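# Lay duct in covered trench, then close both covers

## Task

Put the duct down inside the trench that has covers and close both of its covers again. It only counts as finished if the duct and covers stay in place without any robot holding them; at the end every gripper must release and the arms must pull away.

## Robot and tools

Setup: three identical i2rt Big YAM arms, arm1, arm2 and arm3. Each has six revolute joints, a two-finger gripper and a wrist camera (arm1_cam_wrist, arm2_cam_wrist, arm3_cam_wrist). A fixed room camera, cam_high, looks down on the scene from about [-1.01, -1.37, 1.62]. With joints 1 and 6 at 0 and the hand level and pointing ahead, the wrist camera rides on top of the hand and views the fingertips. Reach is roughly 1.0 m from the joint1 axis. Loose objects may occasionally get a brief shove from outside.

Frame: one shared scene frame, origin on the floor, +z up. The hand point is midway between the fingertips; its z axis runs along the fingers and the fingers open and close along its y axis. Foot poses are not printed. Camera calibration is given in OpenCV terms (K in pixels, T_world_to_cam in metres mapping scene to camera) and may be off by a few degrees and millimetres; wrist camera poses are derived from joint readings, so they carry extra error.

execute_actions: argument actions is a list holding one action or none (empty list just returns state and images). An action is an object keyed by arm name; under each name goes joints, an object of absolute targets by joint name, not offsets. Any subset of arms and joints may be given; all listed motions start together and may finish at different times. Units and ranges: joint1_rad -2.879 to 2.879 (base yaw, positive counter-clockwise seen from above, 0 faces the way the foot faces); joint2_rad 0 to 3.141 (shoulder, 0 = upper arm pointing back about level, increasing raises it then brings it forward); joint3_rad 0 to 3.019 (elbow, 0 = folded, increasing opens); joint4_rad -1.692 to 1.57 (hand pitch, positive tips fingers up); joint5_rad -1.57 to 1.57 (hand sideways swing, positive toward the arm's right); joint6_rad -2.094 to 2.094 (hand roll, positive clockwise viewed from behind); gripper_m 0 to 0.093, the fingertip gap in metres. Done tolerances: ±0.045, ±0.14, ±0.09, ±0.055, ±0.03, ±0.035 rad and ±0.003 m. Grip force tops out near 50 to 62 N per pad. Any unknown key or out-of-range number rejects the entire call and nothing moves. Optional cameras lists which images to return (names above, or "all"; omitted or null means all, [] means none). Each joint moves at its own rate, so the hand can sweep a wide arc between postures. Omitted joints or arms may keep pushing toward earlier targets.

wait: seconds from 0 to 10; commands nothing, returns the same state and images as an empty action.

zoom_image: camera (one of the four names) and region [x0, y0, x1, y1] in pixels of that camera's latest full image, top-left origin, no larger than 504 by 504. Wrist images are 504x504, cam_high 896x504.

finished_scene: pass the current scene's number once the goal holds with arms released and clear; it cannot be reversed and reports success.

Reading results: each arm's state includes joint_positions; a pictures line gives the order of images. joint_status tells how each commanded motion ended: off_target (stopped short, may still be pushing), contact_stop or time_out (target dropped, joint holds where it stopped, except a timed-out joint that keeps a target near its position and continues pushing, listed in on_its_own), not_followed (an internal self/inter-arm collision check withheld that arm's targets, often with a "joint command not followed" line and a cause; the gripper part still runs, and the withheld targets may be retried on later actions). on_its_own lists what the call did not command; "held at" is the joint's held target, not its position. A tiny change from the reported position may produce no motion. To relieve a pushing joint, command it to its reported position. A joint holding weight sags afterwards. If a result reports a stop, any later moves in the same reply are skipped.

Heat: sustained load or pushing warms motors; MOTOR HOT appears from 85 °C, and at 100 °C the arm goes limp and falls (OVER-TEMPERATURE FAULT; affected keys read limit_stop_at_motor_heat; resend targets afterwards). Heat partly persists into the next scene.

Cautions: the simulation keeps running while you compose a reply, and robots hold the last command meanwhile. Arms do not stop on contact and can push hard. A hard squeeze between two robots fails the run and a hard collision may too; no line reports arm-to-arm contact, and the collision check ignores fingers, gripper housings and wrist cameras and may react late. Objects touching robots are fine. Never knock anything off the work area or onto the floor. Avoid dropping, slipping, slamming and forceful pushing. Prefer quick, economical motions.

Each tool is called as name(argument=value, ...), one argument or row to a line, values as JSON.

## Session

execute_actions(
  actions=[
    {"arm1":{"joints":{"joint1_rad":-0.2,"joint2_rad":2.3,"joint3_rad":0.9,"joint4_rad":-0.17,"joint5_rad":0,"joint6_rad":-0.24,"gripper_m":0.093}},"arm2":{"joints":{"joint1_rad":0.03,"joint2_rad":1.7,"joint3_rad":0.6,"joint4_rad":-0.47,"joint5_rad":0,"joint6_rad":1.66,"gripper_m":0.093}},"arm3":{"joints":{"joint1_rad":0.2,"joint2_rad":2.45,"joint3_rad":0.98,"joint4_rad":-0.1,"joint5_rad":0,"joint6_rad":0.18,"gripper_m":0.093}}},
  ],
)

Scene clock: 2.10 s.
Motor temperatures (°C, as the motors report them): arm1=[22 23 22 20 33 20] | arm2=[21 24 24 22 23 19] | arm3=[19 21 25 21 25 23]
arm1.joint_positions: joint1_rad=-0.203 joint2_rad=+2.309 joint3_rad=+0.896 joint4_rad=-0.178 joint5_rad=-0.002 joint6_rad=-0.228 gripper_m=+0.093
arm1.joint_status: all done
arm1.hand: x=-0.5973 y=-0.1620 z=+0.6808 quat_wxyz=(+0.005, -0.011, -1.000, -0.009) (m; scene frame)
arm2.joint_positions: joint1_rad=+0.030 joint2_rad=+1.692 joint3_rad=+0.599 joint4_rad=-0.487 joint5_rad=+0.002 joint6_rad=+1.649 gripper_m=+0.093
arm2.joint_status: all done
arm2.hand: x=+0.0060 y=-0.2437 z=+0.6953 quat_wxyz=(-0.003, +0.001, -1.000, +0.011) (m; scene frame)
arm3.joint_positions: joint1_rad=+0.211 joint2_rad=+2.442 joint3_rad=+0.978 joint4_rad=-0.108 joint5_rad=-0.003 joint6_rad=+0.168 gripper_m=+0.093
arm3.joint_status: all done
arm3.hand: x=+0.5791 y=-0.1754 z=+0.6842 quat_wxyz=(+0.004, +1.000, +0.010, -0.003) (m; scene frame)
pictures: arm1_cam_wrist, arm2_cam_wrist, arm3_cam_wrist, cam_high
camera_calibration (this result's frames):
arm1_cam_wrist: T_world_to_cam=[[-0.0239258, -0.999505, -0.0204325, -0.162993], [-0.801077, 0.00694057, 0.59852, -0.876353], [-0.598082, 0.0306881, -0.800847, 0.319545], [0, 0, 0, 1]] pos_world=[-0.514812, -0.166636, 0.777091]
arm2_cam_wrist: T_world_to_cam=[[-0.00792113, -0.999818, 0.0173443, -0.256049], [-0.815628, 0.0164946, 0.578342, -0.387428], [-0.578523, -0.00956536, -0.81561, 0.690137], [0, 0, 0, 1]] pos_world=[0.0812351, -0.243011, 0.791389]
arm3_cam_wrist: T_world_to_cam=[[-0.0458418, 0.998946, -0.00232662, 0.199351], [0.815322, 0.0387608, 0.577709, -0.851528], [0.57719, 0.0245862, -0.81624, 0.351507], [0, 0, 0, 1]] pos_world=[0.500522, -0.174777, 0.779313]
Images, in order (width x height): arm1_cam_wrist 504x504, arm2_cam_wrist 504x504, arm3_cam_wrist 504x504, cam_high 896x504.

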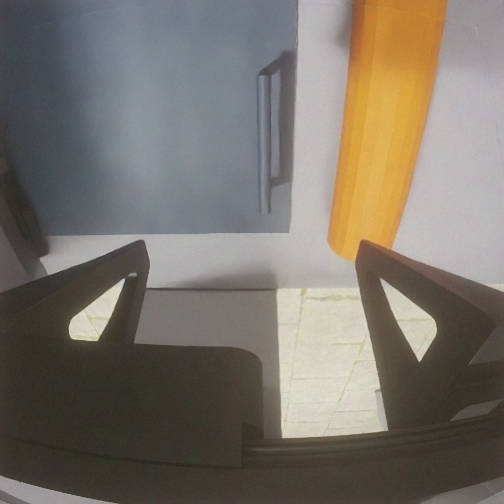

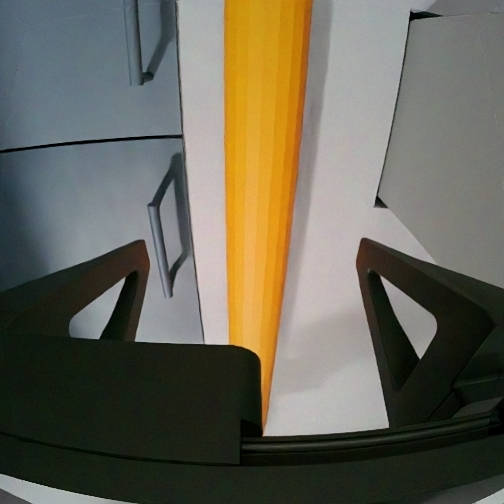

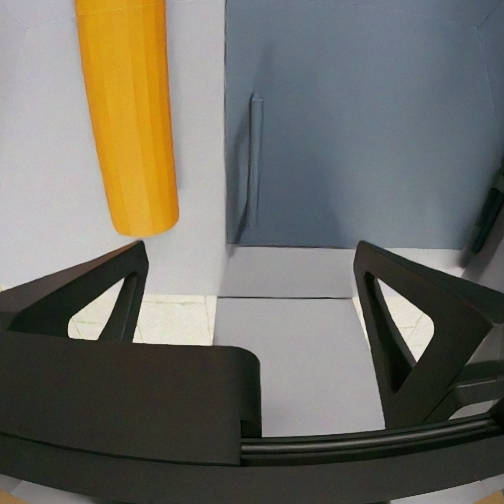

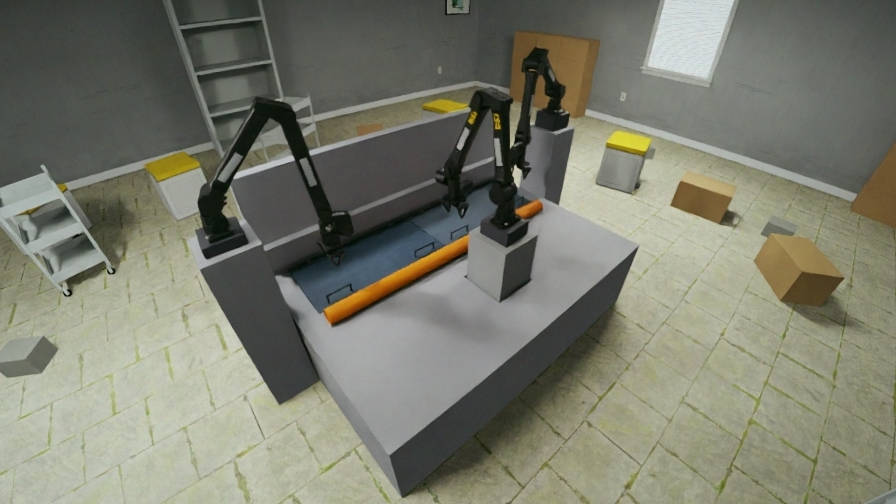

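execute_actions(
  actions=[
    {"arm1":{"joints":{"joint1_rad":-0.215,"joint2_rad":2.86,"joint3_rad":1.237,"joint4_rad":0.05}},"arm3":{"joints":{"joint1_rad":0.19,"joint2_rad":2.98,"joint3_rad":1.35,"joint4_rad":0.06}},"arm2":{"joints":{"joint1_rad":0.1,"joint2_rad":2.2,"joint3_rad":0.63,"joint4_rad":0.01,"joint6_rad":1.73}}},
  ],
  cameras=["arm1_cam_wrist","arm2_cam_wrist","arm3_cam_wrist"],
)

Scene clock: 12.03 s.
Motor temperatures (°C, as the motors report them): arm1=[22 24 22 20 33 20] | arm2=[21 25 24 22 23 19] | arm3=[19 23 24 21 25 23]
arm1.joint_positions: joint1_rad=-0.204 joint2_rad=+2.866 joint3_rad=+1.236 joint4_rad=+0.048 joint5_rad=+0.000 joint6_rad=-0.230 gripper_m=+0.093
arm1.joint_status: all done
arm1.hand: x=-0.5983 y=-0.1598 z=+0.4796 quat_wxyz=(+0.001, -0.011, -1.000, -0.007) (m; scene frame)
arm2.joint_positions: joint1_rad=+0.098 joint2_rad=+2.195 joint3_rad=+0.623 joint4_rad=-0.006 joint5_rad=+0.002 joint6_rad=+1.719 gripper_m=+0.093
arm2.joint_status: all done
arm2.hand: x=-0.0126 y=-0.2608 z=+0.5525 quat_wxyz=(-0.003, +0.001, -1.000, +0.011) (m; scene frame)
arm3.joint_positions: joint1_rad=+0.205 joint2_rad=+2.993 joint3_rad=+1.344 joint4_rad=+0.059 joint5_rad=-0.003 joint6_rad=+0.168 gripper_m=+0.093
arm3.joint_status: all done
arm3.hand: x=+0.6009 y=-0.1699 z=+0.4801 quat_wxyz=(+0.002, +1.000, +0.008, +0.006) (m; scene frame)
pictures: arm1_cam_wrist, arm2_cam_wrist, arm3_cam_wrist
camera_calibration (this result's frames):
arm1_cam_wrist: T_world_to_cam=[[-0.0231165, -0.999601, -0.016244, -0.166447], [-0.805813, 0.00901307, 0.592101, -0.756219], [-0.591718, 0.0267769, -0.8057, 0.163313], [0, 0, 0, 1]] pos_world=[-0.516583, -0.163937, 0.576636]
arm2_cam_wrist: T_world_to_cam=[[-0.00944202, -0.999827, 0.0160118, -0.270016], [-0.815855, 0.0169612, 0.578008, -0.319479], [-0.578179, -0.00760576, -0.815874, 0.56337], [0, 0, 0, 1]] pos_world=[0.0625307, -0.260266, 0.648624]
arm3_cam_wrist: T_world_to_cam=[[-0.0405482, 0.999178, 0.000228035, 0.190043], [0.804966, 0.0325316, 0.592429, -0.753437], [0.591934, 0.0242055, -0.805623, 0.158207], [0, 0, 0, 1]] pos_world=[0.520549, -0.169206, 0.57377]
Images, in order (width x height): arm1_cam_wrist 504x504, arm2_cam_wrist 504x504, arm3_cam_wrist 504x504.

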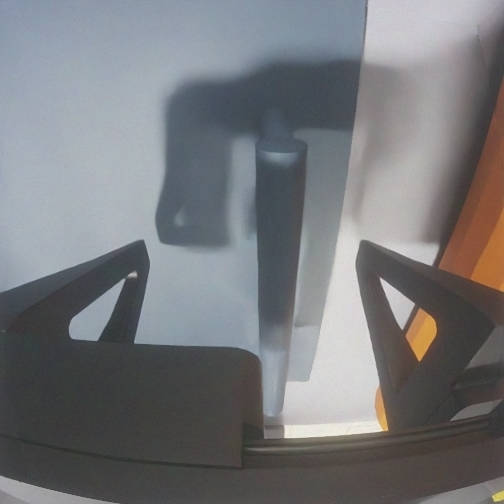

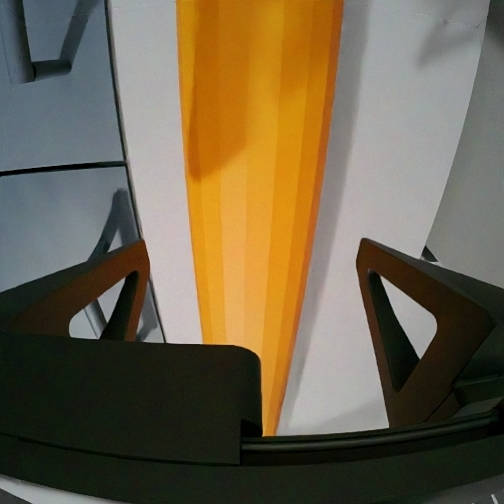

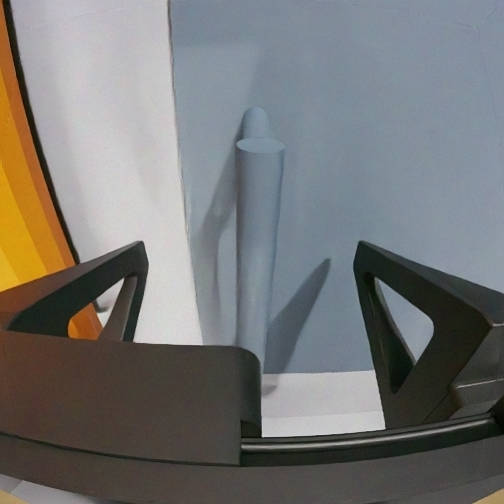

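execute_actions(
  actions=[
    {"arm1":{"joints":{"gripper_m":0}},"arm3":{"joints":{"gripper_m":0,"joint2_rad":2.96}},"arm2":{"joints":{"joint2_rad":2.48,"joint3_rad":0.79,"joint4_rad":0.15}}},
  ],
  cameras=[],
)

execute_actions(
  actions=[
    {"arm1":{"joints":{"joint1_rad":-0.07,"joint2_rad":2.48,"joint3_rad":0.99,"joint4_rad":-0.08,"joint6_rad":-0.12}},"arm3":{"joints":{"joint1_rad":0.07,"joint2_rad":2.62,"joint3_rad":1.07,"joint4_rad":0.02,"joint6_rad":0.08}},"arm2":{"joints":{"gripper_m":0}}},
  ],
  cameras=["cam_high","arm2_cam_wrist"],
)

Scene clock: 20.30 s.
Motor temperatures (°C, as the motors report them): arm1=[22 25 22 20 32 20] | arm2=[21 25 24 22 23 19] | arm3=[19 23 24 21 25 23]
arm1.joint_positions: joint1_rad=-0.219 joint2_rad=+2.866 joint3_rad=+1.239 joint4_rad=+0.050 joint5_rad=+0.013 joint6_rad=-0.264 gripper_m=+0.009
arm1.joint_status: gripper_m off_target (ended at +0.009, target +0.000)
arm1.hand: x=-0.5984 y=-0.1678 z=+0.4795 quat_wxyz=(+0.000, -0.001, -1.000, -0.001) (m; scene frame)
arm2.joint_positions: joint1_rad=+0.103 joint2_rad=+2.498 joint3_rad=+0.726 joint4_rad=+0.096 joint5_rad=-0.003 joint6_rad=+1.735 gripper_m=+0.093
arm2.joint_status: all done
arm2.hand: x=-0.0096 y=-0.2945 z=+0.4673 quat_wxyz=(-0.008, -0.005, -0.998, +0.059) (m; scene frame)
arm3.joint_positions: joint1_rad=+0.201 joint2_rad=+2.978 joint3_rad=+1.344 joint4_rad=+0.058 joint5_rad=+0.000 joint6_rad=+0.181 gripper_m=+0.010
arm3.joint_status: gripper_m off_target (ended at +0.010, target +0.000); the others done
arm3.hand: x=+0.5911 y=-0.1693 z=+0.4856 quat_wxyz=(+0.002, +1.000, -0.002, -0.001) (m; scene frame)
pictures: none
No camera images: the call's "cameras" was empty. Leave "cameras" out to get every camera's image.

Scene clock: 21.47 s.
Motor temperatures (°C, as the motors report them): arm1=[22 25 22 20 33 20] | arm2=[21 25 24 22 23 19] | arm3=[19 24 24 21 25 23]
arm1.joint_positions: joint1_rad=-0.102 joint2_rad=+2.550 joint3_rad=+1.000 joint4_rad=-0.062 joint5_rad=+0.044 joint6_rad=-0.149 gripper_m=+0.009
arm1.joint_status: all done
arm1.hand: x=-0.6000 y=-0.1295 z=+0.5970 quat_wxyz=(+0.019, +0.000, -1.000, +0.013) (m; scene frame)
arm2.joint_positions: joint1_rad=+0.103 joint2_rad=+2.498 joint3_rad=+0.739 joint4_rad=+0.106 joint5_rad=-0.001 joint6_rad=+1.739 gripper_m=+0.074
arm2.joint_status: gripper_m off_target (ended at +0.074, target +0.000)
arm2.hand: x=-0.0109 y=-0.2839 z=+0.4656 quat_wxyz=(-0.008, -0.007, -0.999, +0.048) (m; scene frame)
arm3.joint_positions: joint1_rad=+0.100 joint2_rad=+2.696 joint3_rad=+1.087 joint4_rad=+0.035 joint5_rad=-0.032 joint6_rad=+0.087 gripper_m=+0.010
arm3.joint_status: all done
arm3.hand: x=+0.5913 y=-0.1360 z=+0.5923 quat_wxyz=(+0.018, +1.000, -0.005, -0.001) (m; scene frame)
pictures: arm2_cam_wrist, cam_high
camera_calibration (this result's frames):
arm2_cam_wrist: T_world_to_cam=[[-0.0249676, -0.995649, 0.089772, -0.32511], [-0.820992, 0.0716591, 0.566425, -0.246572], [-0.570393, -0.0595599, -0.819209, 0.48021], [0, 0, 0, 1]] pos_world=[0.0633582, -0.277425, 0.562243]
Images, in order (width x height): arm2_cam_wrist 504x504, cam_high 896x504.

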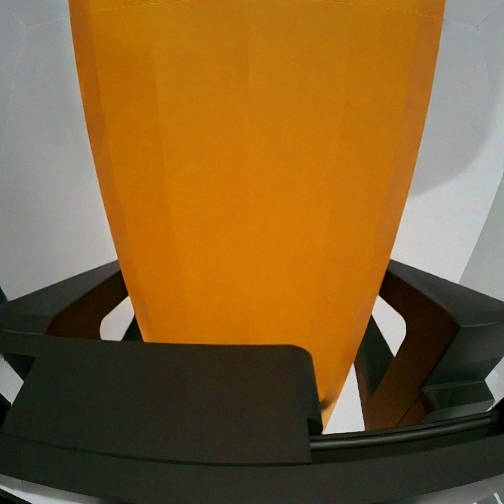

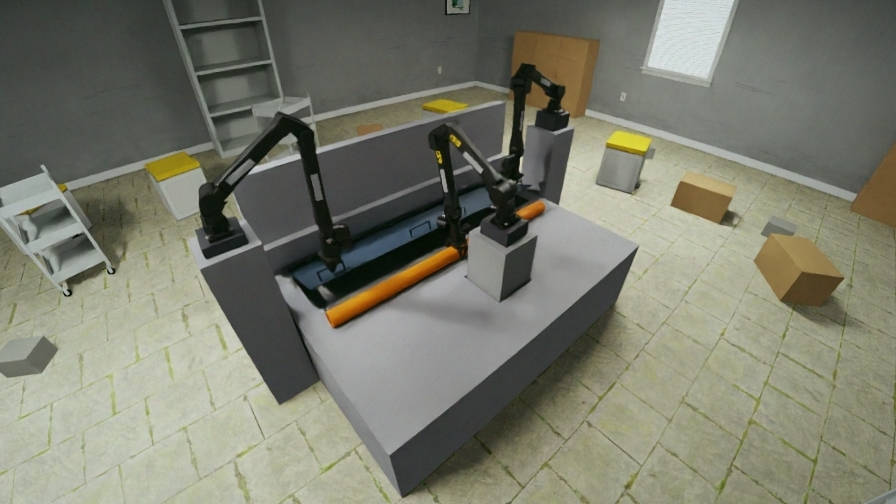

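execute_actions(
  actions=[
    {"arm1":{"joints":{"joint1_rad":0.17,"joint2_rad":2.2,"joint3_rad":0.84,"joint4_rad":-0.17,"joint6_rad":0.11}},"arm3":{"joints":{"joint1_rad":-0.14,"joint2_rad":2.34,"joint3_rad":0.9,"joint4_rad":-0.07,"joint6_rad":-0.12}},"arm2":{"joints":{"joint2_rad":2.17,"joint3_rad":0.64,"joint4_rad":0.0}}},
  ],
  cameras=[],
)

execute_actions(
  actions=[
    {"arm1":{"joints":{"joint1_rad":0.44,"joint2_rad":2.09,"joint3_rad":0.85,"joint4_rad":-0.32,"joint6_rad":0.37}},"arm3":{"joints":{"joint1_rad":-0.41,"joint2_rad":2.22,"joint3_rad":0.92,"joint4_rad":-0.24,"joint6_rad":-0.39}}},
  ],
  cameras=[],
)

execute_actions(
  actions=[
    {"arm2":{"joints":{"joint1_rad":-0.03,"joint2_rad":2.27,"joint3_rad":1.14,"joint4_rad":-0.4,"joint6_rad":1.6}}},
  ],
)

Scene clock: 28.10 s.
Motor temperatures (°C, as the motors report them): arm1=[22 26 22 20 34 20] | arm2=[21 26 24 22 23 19] | arm3=[19 25 24 21 26 23]
arm1.joint_positions: joint1_rad=+0.136 joint2_rad=+2.247 joint3_rad=+0.831 joint4_rad=-0.168 joint5_rad=+0.056 joint6_rad=+0.087 gripper_m=+0.009
arm1.joint_status: all done
arm1.hand: x=-0.6011 y=-0.0453 z=+0.7005 quat_wxyz=(-0.001, +0.001, -1.000, +0.023) (m; scene frame)
arm2.joint_positions: joint1_rad=+0.103 joint2_rad=+2.211 joint3_rad=+0.647 joint4_rad=+0.016 joint5_rad=+0.003 joint6_rad=+1.738 gripper_m=+0.074
arm2.joint_status: all done
arm2.hand: x=-0.0162 y=-0.2466 z=+0.5478 quat_wxyz=(-0.001, -0.006, -1.000, -0.004) (m; scene frame)
arm3.joint_positions: joint1_rad=-0.112 joint2_rad=+2.396 joint3_rad=+0.903 joint4_rad=-0.062 joint5_rad=-0.042 joint6_rad=-0.120 gripper_m=+0.010
arm3.joint_status: all done
arm3.hand: x=+0.5909 y=-0.0572 z=+0.6981 quat_wxyz=(+0.022, +1.000, -0.007, -0.014) (m; scene frame)
pictures: none
No camera images: the call's "cameras" was empty. Leave "cameras" out to get every camera's image.

Scene clock: 30.30 s.
Motor temperatures (°C, as the motors report them): arm1=[22 26 22 20 35 20] | arm2=[21 26 24 22 23 19] | arm3=[19 25 24 21 27 23]
arm1.joint_positions: joint1_rad=+0.383 joint2_rad=+2.093 joint3_rad=+0.836 joint4_rad=-0.334 joint5_rad=+0.076 joint6_rad=+0.334 gripper_m=+0.009
arm1.joint_status: joint1_rad time_out (moved +0.247 of +0.304); joint6_rad time_out (moved +0.247 of +0.283); the others done
arm1.on_its_own: joint1_rad reads +0.383 and still pushes toward +0.440 since a time_out; joint6_rad reads +0.334 and still pushes toward +0.370 since a time_out
arm1.hand: x=-0.6022 y=+0.0450 z=+0.7574 quat_wxyz=(-0.008, +0.000, -0.999, +0.033) (m; scene frame)
arm2.joint_positions: joint1_rad=+0.103 joint2_rad=+2.211 joint3_rad=+0.647 joint4_rad=+0.016 joint5_rad=+0.003 joint6_rad=+1.738 gripper_m=+0.074
arm2.joint_status: not commanded
arm2.hand: x=-0.0162 y=-0.2466 z=+0.5478 quat_wxyz=(-0.001, -0.006, -1.000, -0.004) (m; scene frame)
arm3.joint_positions: joint1_rad=-0.343 joint2_rad=+2.233 joint3_rad=+0.910 joint4_rad=-0.256 joint5_rad=-0.069 joint6_rad=-0.362 gripper_m=+0.010
arm3.joint_status: joint1_rad time_out (moved -0.232 of -0.298); the others done
arm3.on_its_own: joint1_rad reads -0.343 and still pushes toward -0.410 since a time_out
arm3.hand: x=+0.5912 y=+0.0313 z=+0.7581 quat_wxyz=(+0.036, +0.999, -0.002, -0.012) (m; scene frame)
pictures: none
No camera images: the call's "cameras" was empty. Leave "cameras" out to get every camera's image.

not run: a stop came earlier in this reply.

execute_actions(
  actions=[
    {"arm2":{"joints":{"joint1_rad":-0.03,"joint2_rad":2.27,"joint3_rad":1.14,"joint4_rad":-0.4,"joint6_rad":1.6}}},
  ],
  cameras=["cam_high"],
)

execute_actions(
  actions=[
    {"arm2":{"joints":{"joint2_rad":2.62,"joint3_rad":1.34,"joint4_rad":-0.25}}},
  ],
  cameras=["cam_high"],
)

Scene clock: 36.03 s.
Motor temperatures (°C, as the motors report them): arm1=[22 25 22 20 38 20] | arm2=[21 27 24 22 23 19] | arm3=[20 24 25 21 30 23]
arm1.joint_positions: joint1_rad=+0.383 joint2_rad=+2.093 joint3_rad=+0.836 joint4_rad=-0.334 joint5_rad=+0.076 joint6_rad=+0.334 gripper_m=+0.009
arm1.joint_status: not commanded
arm1.on_its_own: joint1_rad reads +0.383 and still pushes toward +0.440 since a time_out; joint6_rad reads +0.334 and still pushes toward +0.370 since a time_out
arm1.hand: x=-0.6022 y=+0.0450 z=+0.7574 quat_wxyz=(-0.008, +0.000, -0.999, +0.033) (m; scene frame)
arm2.joint_positions: joint1_rad=-0.039 joint2_rad=+2.328 joint3_rad=+1.114 joint4_rad=-0.382 joint5_rad=+0.004 joint6_rad=+1.609 gripper_m=+0.074
arm2.joint_status: all done
arm2.hand: x=+0.0262 y=-0.0949 z=+0.5353 quat_wxyz=(-0.004, -0.013, -1.000, +0.020) (m; scene frame)
arm3.joint_positions: joint1_rad=-0.352 joint2_rad=+2.226 joint3_rad=+0.910 joint4_rad=-0.258 joint5_rad=-0.057 joint6_rad=-0.368 gripper_m=+0.010
arm3.joint_status: not commanded
arm3.on_its_own: joint1_rad reads -0.352 and still pushes toward -0.410 since a time_out
arm3.hand: x=+0.5911 y=+0.0374 z=+0.7608 quat_wxyz=(+0.029, +0.999, -0.003, -0.012) (m; scene frame)
pictures: cam_high
Images, in order (width x height): cam_high 896x504.

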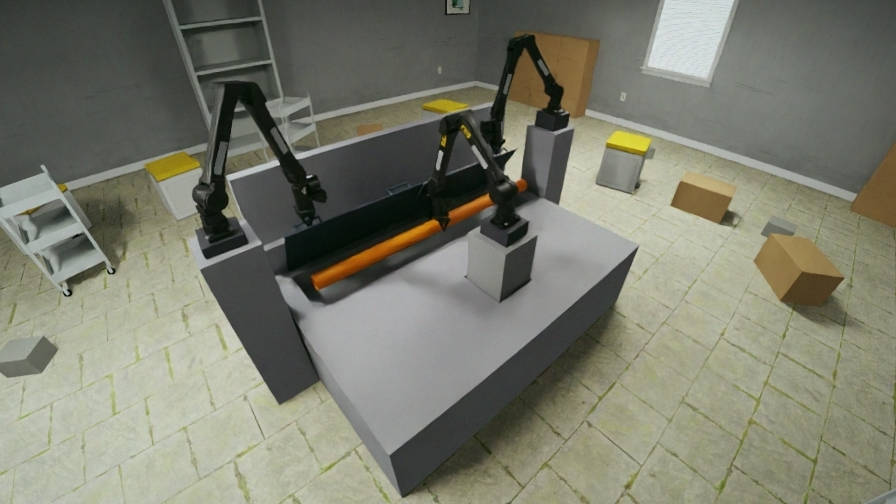

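Scene clock: 37.33 s.
Motor temperatures (°C, as the motors report them): arm1=[22 25 22 20 38 20] | arm2=[21 27 24 22 23 19] | arm3=[20 24 25 21 31 23]
arm1.joint_positions: joint1_rad=+0.383 joint2_rad=+2.093 joint3_rad=+0.836 joint4_rad=-0.334 joint5_rad=+0.076 joint6_rad=+0.334 gripper_m=+0.009
arm1.joint_status: not commanded
arm1.on_its_own: joint1_rad reads +0.383 and still pushes toward +0.440 since a time_out; joint6_rad reads +0.334 and still pushes toward +0.370 since a time_out
arm1.hand: x=-0.6022 y=+0.0450 z=+0.7574 quat_wxyz=(-0.008, +0.000, -0.999, +0.033) (m; scene frame)
arm2.joint_positions: joint1_rad=-0.038 joint2_rad=+2.694 joint3_rad=+1.328 joint4_rad=-0.243 joint5_rad=+0.004 joint6_rad=+1.609 gripper_m=+0.074
arm2.joint_status: all done
arm2.hand: x=+0.0263 y=-0.0953 z=+0.3932 quat_wxyz=(-0.004, -0.013, -1.000, +0.027) (m; scene frame)
arm3.joint_positions: joint1_rad=-0.352 joint2_rad=+2.226 joint3_rad=+0.910 joint4_rad=-0.258 joint5_rad=-0.057 joint6_rad=-0.368 gripper_m=+0.010
arm3.joint_status: not commanded
arm3.on_its_own: joint1_rad reads -0.352 and still pushes toward -0.410 since a time_out
arm3.hand: x=+0.5911 y=+0.0374 z=+0.7608 quat_wxyz=(+0.029, +0.999, -0.003, -0.012) (m; scene frame)
pictures: cam_high
Images, in order (width x height): cam_high 896x504.

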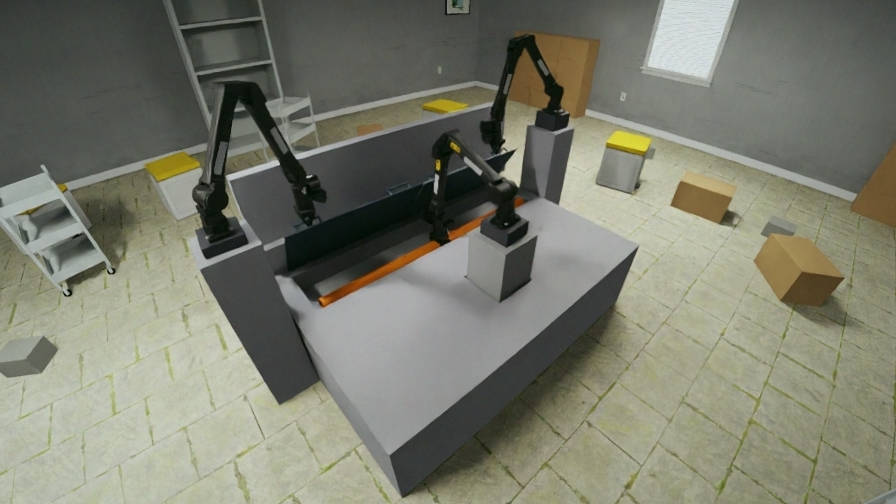

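execute_actions(
  actions=[
    {"arm2":{"joints":{"joint2_rad":2.78,"joint3_rad":1.46,"joint4_rad":-0.2}}},
  ],
  cameras=[],
)

execute_actions(
  actions=[
    {"arm2":{"joints":{"gripper_m":0.093}}},
  ],
  cameras=[],
)

execute_actions(
  actions=[
    {"arm2":{"joints":{"joint2_rad":2.34,"joint3_rad":1.13,"joint4_rad":-0.37}}},
  ],
  cameras=[],
)

execute_actions(
  actions=[
    {"arm2":{"joints":{"joint2_rad":1.6,"joint3_rad":0.4,"joint4_rad":-0.4}}},
  ],
  cameras=["cam_high"],
)

execute_actions(
  actions=[
    {"arm1":{"joints":{"joint1_rad":0.12,"joint2_rad":2.22,"joint3_rad":0.84,"joint4_rad":-0.17,"joint6_rad":0.07}},"arm3":{"joints":{"joint1_rad":-0.09,"joint2_rad":2.37,"joint3_rad":0.9,"joint4_rad":-0.06,"joint6_rad":-0.09}}},
  ],
  cameras=[],
)

execute_actions(
  actions=[
    {"arm1":{"joints":{"joint1_rad":-0.11,"joint2_rad":2.5,"joint3_rad":1.0,"joint4_rad":-0.07,"joint6_rad":-0.16}},"arm3":{"joints":{"joint1_rad":0.11,"joint2_rad":2.64,"joint3_rad":1.09,"joint4_rad":0.02,"joint6_rad":0.1}}},
  ],
  cameras=[],
)

execute_actions(
  actions=[
    {"arm1":{"joints":{"joint1_rad":-0.215,"joint2_rad":2.865,"joint3_rad":1.238,"joint4_rad":0.05,"joint6_rad":-0.26}},"arm3":{"joints":{"joint1_rad":0.2,"joint2_rad":2.99,"joint3_rad":1.35,"joint4_rad":0.06,"joint6_rad":0.18}}},
  ],
  cameras=["cam_high"],
)

execute_actions(
  actions=[
    {"arm1":{"joints":{"gripper_m":0.09}},"arm3":{"joints":{"gripper_m":0.09}}},
  ],
  cameras=[],
)

execute_actions(
  actions=[
    {"arm1":{"joints":{"joint2_rad":2.2,"joint3_rad":0.84,"joint4_rad":-0.17}},"arm3":{"joints":{"joint2_rad":2.35,"joint3_rad":0.93,"joint4_rad":-0.15}}},
  ],
  cameras=["cam_high"],
)

Scene clock: 51.23 s.
Motor temperatures (°C, as the motors report them): arm1=[22 25 22 20 42 20] | arm2=[21 30 24 22 23 19] | arm3=[20 24 25 21 33 23]
arm1.joint_positions: joint1_rad=+0.383 joint2_rad=+2.093 joint3_rad=+0.836 joint4_rad=-0.334 joint5_rad=+0.076 joint6_rad=+0.334 gripper_m=+0.009
arm1.joint_status: not commanded
arm1.on_its_own: joint1_rad reads +0.383 and still pushes toward +0.440 since a time_out; joint6_rad reads +0.334 and still pushes toward +0.370 since a time_out
arm1.hand: x=-0.6022 y=+0.0450 z=+0.7574 quat_wxyz=(-0.008, +0.000, -0.999, +0.033) (m; scene frame)
arm2.joint_positions: joint1_rad=-0.038 joint2_rad=+2.785 joint3_rad=+1.438 joint4_rad=-0.211 joint5_rad=+0.001 joint6_rad=+1.606 gripper_m=+0.074
arm2.joint_status: all done
arm2.hand: x=+0.0256 y=-0.0679 z=+0.3603 quat_wxyz=(-0.002, -0.011, -1.000, +0.001) (m; scene frame)
arm3.joint_positions: joint1_rad=-0.352 joint2_rad=+2.226 joint3_rad=+0.910 joint4_rad=-0.258 joint5_rad=-0.057 joint6_rad=-0.368 gripper_m=+0.010
arm3.joint_status: not commanded
arm3.on_its_own: joint1_rad reads -0.352 and still pushes toward -0.410 since a time_out
arm3.hand: x=+0.5911 y=+0.0374 z=+0.7608 quat_wxyz=(+0.029, +0.999, -0.003, -0.012) (m; scene frame)
pictures: none
No camera images: the call's "cameras" was empty. Leave "cameras" out to get every camera's image.

Scene clock: 51.93 s.
Motor temperatures (°C, as the motors report them): arm1=[22 25 22 20 42 20] | arm2=[21 30 24 22 23 19] | arm3=[20 24 25 21 33 23]
arm1.joint_positions: joint1_rad=+0.383 joint2_rad=+2.093 joint3_rad=+0.836 joint4_rad=-0.334 joint5_rad=+0.076 joint6_rad=+0.334 gripper_m=+0.009
arm1.joint_status: not commanded
arm1.on_its_own: joint1_rad reads +0.383 and still pushes toward +0.440 since a time_out; joint6_rad reads +0.334 and still pushes toward +0.370 since a time_out
arm1.hand: x=-0.6022 y=+0.0450 z=+0.7574 quat_wxyz=(-0.008, +0.000, -0.999, +0.033) (m; scene frame)
arm2.joint_positions: joint1_rad=-0.038 joint2_rad=+2.785 joint3_rad=+1.441 joint4_rad=-0.211 joint5_rad=+0.001 joint6_rad=+1.606 gripper_m=+0.093
arm2.joint_status: all done
arm2.hand: x=+0.0256 y=-0.0662 z=+0.3605 quat_wxyz=(-0.002, -0.011, -1.000, +0.000) (m; scene frame)
arm3.joint_positions: joint1_rad=-0.352 joint2_rad=+2.226 joint3_rad=+0.910 joint4_rad=-0.258 joint5_rad=-0.057 joint6_rad=-0.368 gripper_m=+0.010
arm3.joint_status: not commanded
arm3.on_its_own: joint1_rad reads -0.352 and still pushes toward -0.410 since a time_out
arm3.hand: x=+0.5911 y=+0.0374 z=+0.7608 quat_wxyz=(+0.029, +0.999, -0.003, -0.012) (m; scene frame)
pictures: none
No camera images: the call's "cameras" was empty. Leave "cameras" out to get every camera's image.

Scene clock: 53.07 s.
Motor temperatures (°C, as the motors report them): arm1=[22 25 22 20 43 20] | arm2=[21 30 24 22 23 19] | arm3=[20 24 25 21 33 23]
arm1.joint_positions: joint1_rad=+0.383 joint2_rad=+2.093 joint3_rad=+0.836 joint4_rad=-0.334 joint5_rad=+0.076 joint6_rad=+0.334 gripper_m=+0.009
arm1.joint_status: not commanded
arm1.on_its_own: joint1_rad reads +0.383 and still pushes toward +0.440 since a time_out; joint6_rad reads +0.334 and still pushes toward +0.370 since a time_out
arm1.hand: x=-0.6022 y=+0.0450 z=+0.7574 quat_wxyz=(-0.008, +0.000, -0.999, +0.033) (m; scene frame)
arm2.joint_positions: joint1_rad=-0.038 joint2_rad=+2.355 joint3_rad=+1.135 joint4_rad=-0.357 joint5_rad=+0.002 joint6_rad=+1.609 gripper_m=+0.093
arm2.joint_status: all done
arm2.hand: x=+0.0255 y=-0.0870 z=+0.5259 quat_wxyz=(-0.002, -0.013, -1.000, +0.011) (m; scene frame)
arm3.joint_positions: joint1_rad=-0.353 joint2_rad=+2.225 joint3_rad=+0.910 joint4_rad=-0.258 joint5_rad=-0.057 joint6_rad=-0.369 gripper_m=+0.010
arm3.joint_status: not commanded
arm3.on_its_own: joint1_rad reads -0.353 and still pushes toward -0.410 since a time_out
arm3.hand: x=+0.5913 y=+0.0377 z=+0.7609 quat_wxyz=(+0.029, +0.999, -0.003, -0.012) (m; scene frame)
pictures: none
No camera images: the call's "cameras" was empty. Leave "cameras" out to get every camera's image.

Scene clock: 54.43 s.
Motor temperatures (°C, as the motors report them): arm1=[22 25 22 20 43 20] | arm2=[21 30 24 22 23 19] | arm3=[20 24 25 21 33 23]
arm1.joint_positions: joint1_rad=+0.383 joint2_rad=+2.093 joint3_rad=+0.836 joint4_rad=-0.334 joint5_rad=+0.076 joint6_rad=+0.334 gripper_m=+0.009
arm1.joint_status: not commanded
arm1.on_its_own: joint1_rad reads +0.383 and still pushes toward +0.440 since a time_out; joint6_rad reads +0.334 and still pushes toward +0.370 since a time_out
arm1.hand: x=-0.6022 y=+0.0450 z=+0.7574 quat_wxyz=(-0.008, +0.000, -0.999, +0.033) (m; scene frame)
arm2.joint_positions: joint1_rad=-0.038 joint2_rad=+1.618 joint3_rad=+0.401 joint4_rad=-0.390 joint5_rad=+0.002 joint6_rad=+1.609 gripper_m=+0.093
arm2.joint_status: all done
arm2.hand: x=+0.0281 y=-0.3206 z=+0.6848 quat_wxyz=(-0.003, -0.013, -1.000, +0.025) (m; scene frame)
arm3.joint_positions: joint1_rad=-0.353 joint2_rad=+2.225 joint3_rad=+0.910 joint4_rad=-0.258 joint5_rad=-0.057 joint6_rad=-0.369 gripper_m=+0.010
arm3.joint_status: not commanded
arm3.on_its_own: joint1_rad reads -0.353 and still pushes toward -0.410 since a time_out
arm3.hand: x=+0.5913 y=+0.0377 z=+0.7609 quat_wxyz=(+0.029, +0.999, -0.003, -0.012) (m; scene frame)
pictures: cam_high
Images, in order (width x height): cam_high 896x504.

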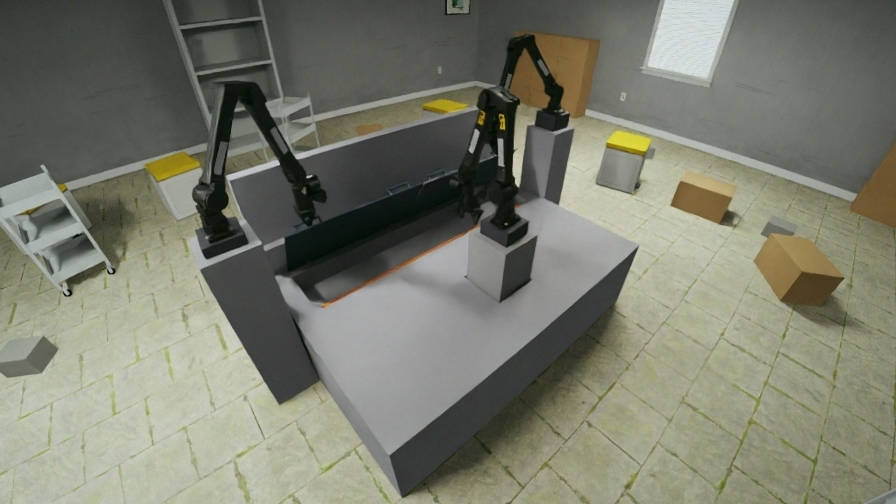

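Scene clock: 55.50 s.
Motor temperatures (°C, as the motors report them): arm1=[22 25 22 20 43 21] | arm2=[21 30 24 22 23 19] | arm3=[20 24 25 21 33 23]
arm1.joint_positions: joint1_rad=+0.088 joint2_rad=+2.274 joint3_rad=+0.839 joint4_rad=-0.152 joint5_rad=+0.020 joint6_rad=+0.042 gripper_m=+0.009
arm1.joint_status: all done
arm1.hand: x=-0.6015 y=-0.0566 z=+0.6910 quat_wxyz=(+0.003, -0.001, -1.000, +0.005) (m; scene frame)
arm2.joint_positions: joint1_rad=-0.038 joint2_rad=+1.618 joint3_rad=+0.401 joint4_rad=-0.390 joint5_rad=+0.002 joint6_rad=+1.609 gripper_m=+0.093
arm2.joint_status: not commanded
arm2.hand: x=+0.0281 y=-0.3206 z=+0.6848 quat_wxyz=(-0.003, -0.013, -1.000, +0.025) (m; scene frame)
arm3.joint_positions: joint1_rad=-0.066 joint2_rad=+2.425 joint3_rad=+0.911 joint4_rad=-0.042 joint5_rad=-0.008 joint6_rad=-0.087 gripper_m=+0.010
arm3.joint_status: all done
arm3.hand: x=+0.5924 y=-0.0688 z=+0.6878 quat_wxyz=(+0.006, +1.000, -0.001, -0.011) (m; scene frame)
pictures: none
No camera images: the call's "cameras" was empty. Leave "cameras" out to get every camera's image.

Scene clock: 56.53 s.
Motor temperatures (°C, as the motors report them): arm1=[22 25 22 20 42 21] | arm2=[21 30 24 22 23 19] | arm3=[20 24 25 21 32 23]
arm1.joint_positions: joint1_rad=-0.136 joint2_rad=+2.582 joint3_rad=+1.020 joint4_rad=-0.048 joint5_rad=+0.003 joint6_rad=-0.183 gripper_m=+0.009
arm1.joint_status: all done
arm1.hand: x=-0.6005 y=-0.1352 z=+0.5853 quat_wxyz=(+0.014, -0.001, -1.000, -0.008) (m; scene frame)
arm2.joint_positions: joint1_rad=-0.038 joint2_rad=+1.618 joint3_rad=+0.401 joint4_rad=-0.390 joint5_rad=+0.002 joint6_rad=+1.609 gripper_m=+0.093
arm2.joint_status: not commanded
arm2.hand: x=+0.0281 y=-0.3206 z=+0.6848 quat_wxyz=(-0.003, -0.013, -1.000, +0.025) (m; scene frame)
arm3.joint_positions: joint1_rad=+0.130 joint2_rad=+2.717 joint3_rad=+1.105 joint4_rad=+0.035 joint5_rad=-0.001 joint6_rad=+0.107 gripper_m=+0.011
arm3.joint_status: all done
arm3.hand: x=+0.5922 y=-0.1420 z=+0.5845 quat_wxyz=(+0.002, +1.000, +0.000, +0.000) (m; scene frame)
pictures: none
No camera images: the call's "cameras" was empty. Leave "cameras" out to get every camera's image.

Scene clock: 57.50 s.
Motor temperatures (°C, as the motors report them): arm1=[22 26 22 20 42 20] | arm2=[21 29 24 22 23 19] | arm3=[20 24 25 21 32 23]
arm1.joint_positions: joint1_rad=-0.225 joint2_rad=+2.865 joint3_rad=+1.237 joint4_rad=+0.051 joint5_rad=-0.002 joint6_rad=-0.273 gripper_m=+0.009
arm1.joint_status: all done
arm1.hand: x=-0.5982 y=-0.1678 z=+0.4801 quat_wxyz=(-0.002, +0.000, -1.000, -0.008) (m; scene frame)
arm2.joint_positions: joint1_rad=-0.038 joint2_rad=+1.618 joint3_rad=+0.401 joint4_rad=-0.390 joint5_rad=+0.002 joint6_rad=+1.609 gripper_m=+0.093
arm2.joint_status: not commanded
arm2.hand: x=+0.0281 y=-0.3206 z=+0.6848 quat_wxyz=(-0.003, -0.013, -1.000, +0.025) (m; scene frame)
arm3.joint_positions: joint1_rad=+0.203 joint2_rad=+2.971 joint3_rad=+1.335 joint4_rad=+0.061 joint5_rad=+0.005 joint6_rad=+0.183 gripper_m=+0.011
arm3.joint_status: all done
arm3.hand: x=+0.5921 y=-0.1692 z=+0.4884 quat_wxyz=(-0.001, +1.000, -0.001, -0.002) (m; scene frame)
pictures: cam_high
Images, in order (width x height): cam_high 896x504.

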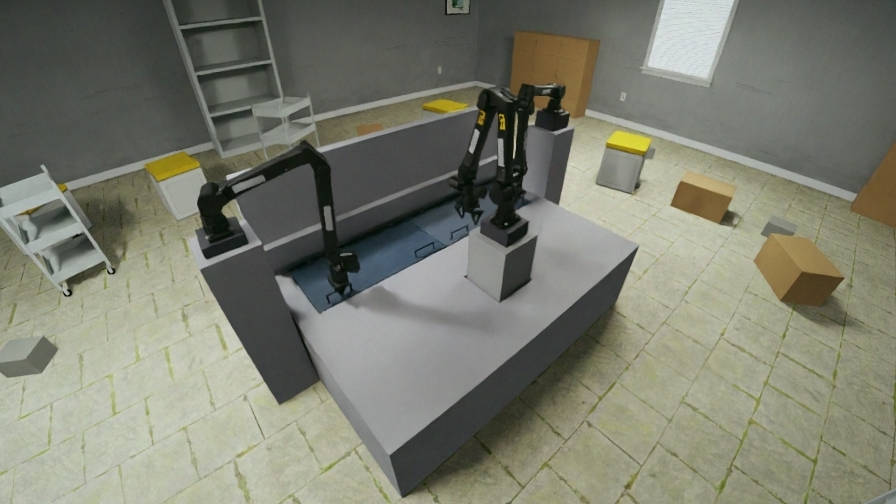

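Scene clock: 58.20 s.
Motor temperatures (°C, as the motors report them): arm1=[22 26 22 20 41 20] | arm2=[21 29 24 22 23 19] | arm3=[20 24 25 21 32 23]
arm1.joint_positions: joint1_rad=-0.225 joint2_rad=+2.865 joint3_rad=+1.237 joint4_rad=+0.051 joint5_rad=-0.002 joint6_rad=-0.272 gripper_m=+0.090
arm1.joint_status: all done
arm1.hand: x=-0.5982 y=-0.1678 z=+0.4801 quat_wxyz=(-0.002, -0.001, -1.000, -0.008) (m; scene frame)
arm2.joint_positions: joint1_rad=-0.038 joint2_rad=+1.618 joint3_rad=+0.401 joint4_rad=-0.390 joint5_rad=+0.002 joint6_rad=+1.609 gripper_m=+0.093
arm2.joint_status: not commanded
arm2.hand: x=+0.0281 y=-0.3206 z=+0.6848 quat_wxyz=(-0.003, -0.013, -1.000, +0.025) (m; scene frame)
arm3.joint_positions: joint1_rad=+0.203 joint2_rad=+2.971 joint3_rad=+1.344 joint4_rad=+0.061 joint5_rad=+0.003 joint6_rad=+0.183 gripper_m=+0.090
arm3.joint_status: all done
arm3.hand: x=+0.5861 y=-0.1707 z=+0.4883 quat_wxyz=(+0.001, +1.000, -0.001, -0.006) (m; scene frame)
pictures: none
No camera images: the call's "cameras" was empty. Leave "cameras" out to get every camera's image.

Scene clock: 59.63 s.
Motor temperatures (°C, as the motors report them): arm1=[22 26 22 20 41 20] | arm2=[21 29 24 22 23 19] | arm3=[20 24 25 21 31 23]
arm1.joint_positions: joint1_rad=-0.225 joint2_rad=+2.190 joint3_rad=+0.842 joint4_rad=-0.167 joint5_rad=-0.002 joint6_rad=-0.272 gripper_m=+0.090
arm1.joint_status: all done
arm1.hand: x=-0.5875 y=-0.1742 z=+0.7201 quat_wxyz=(-0.032, -0.001, -0.999, +0.001) (m; scene frame)
arm2.joint_positions: joint1_rad=-0.038 joint2_rad=+1.618 joint3_rad=+0.401 joint4_rad=-0.390 joint5_rad=+0.002 joint6_rad=+1.609 gripper_m=+0.093
arm2.joint_status: not commanded
arm2.hand: x=+0.0281 y=-0.3206 z=+0.6848 quat_wxyz=(-0.003, -0.013, -1.000, +0.025) (m; scene frame)
arm3.joint_positions: joint1_rad=+0.203 joint2_rad=+2.327 joint3_rad=+0.937 joint4_rad=-0.149 joint5_rad=+0.003 joint6_rad=+0.183 gripper_m=+0.090
arm3.joint_status: all done
arm3.hand: x=+0.5671 y=-0.1733 z=+0.7255 quat_wxyz=(+0.004, +1.000, -0.001, -0.019) (m; scene frame)
pictures: cam_high
Images, in order (width x height): cam_high 896x504.

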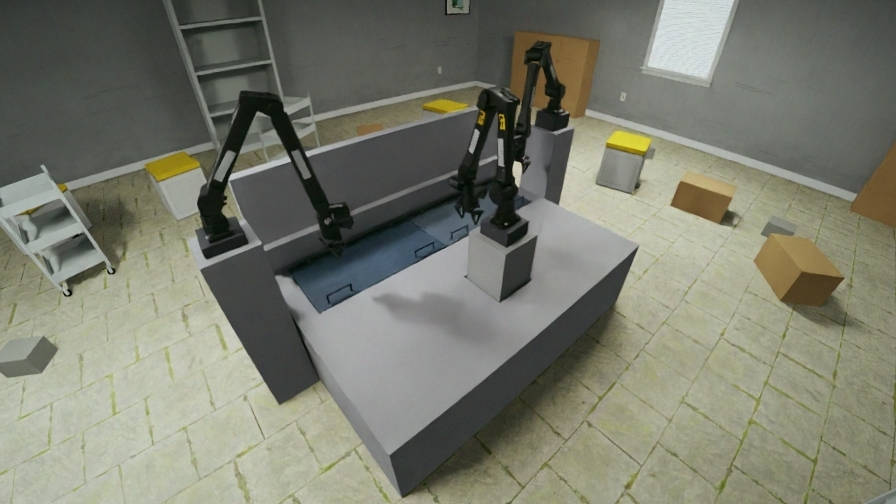

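finished_scene(
  scene=2,
)

The scene is finished: the task was done.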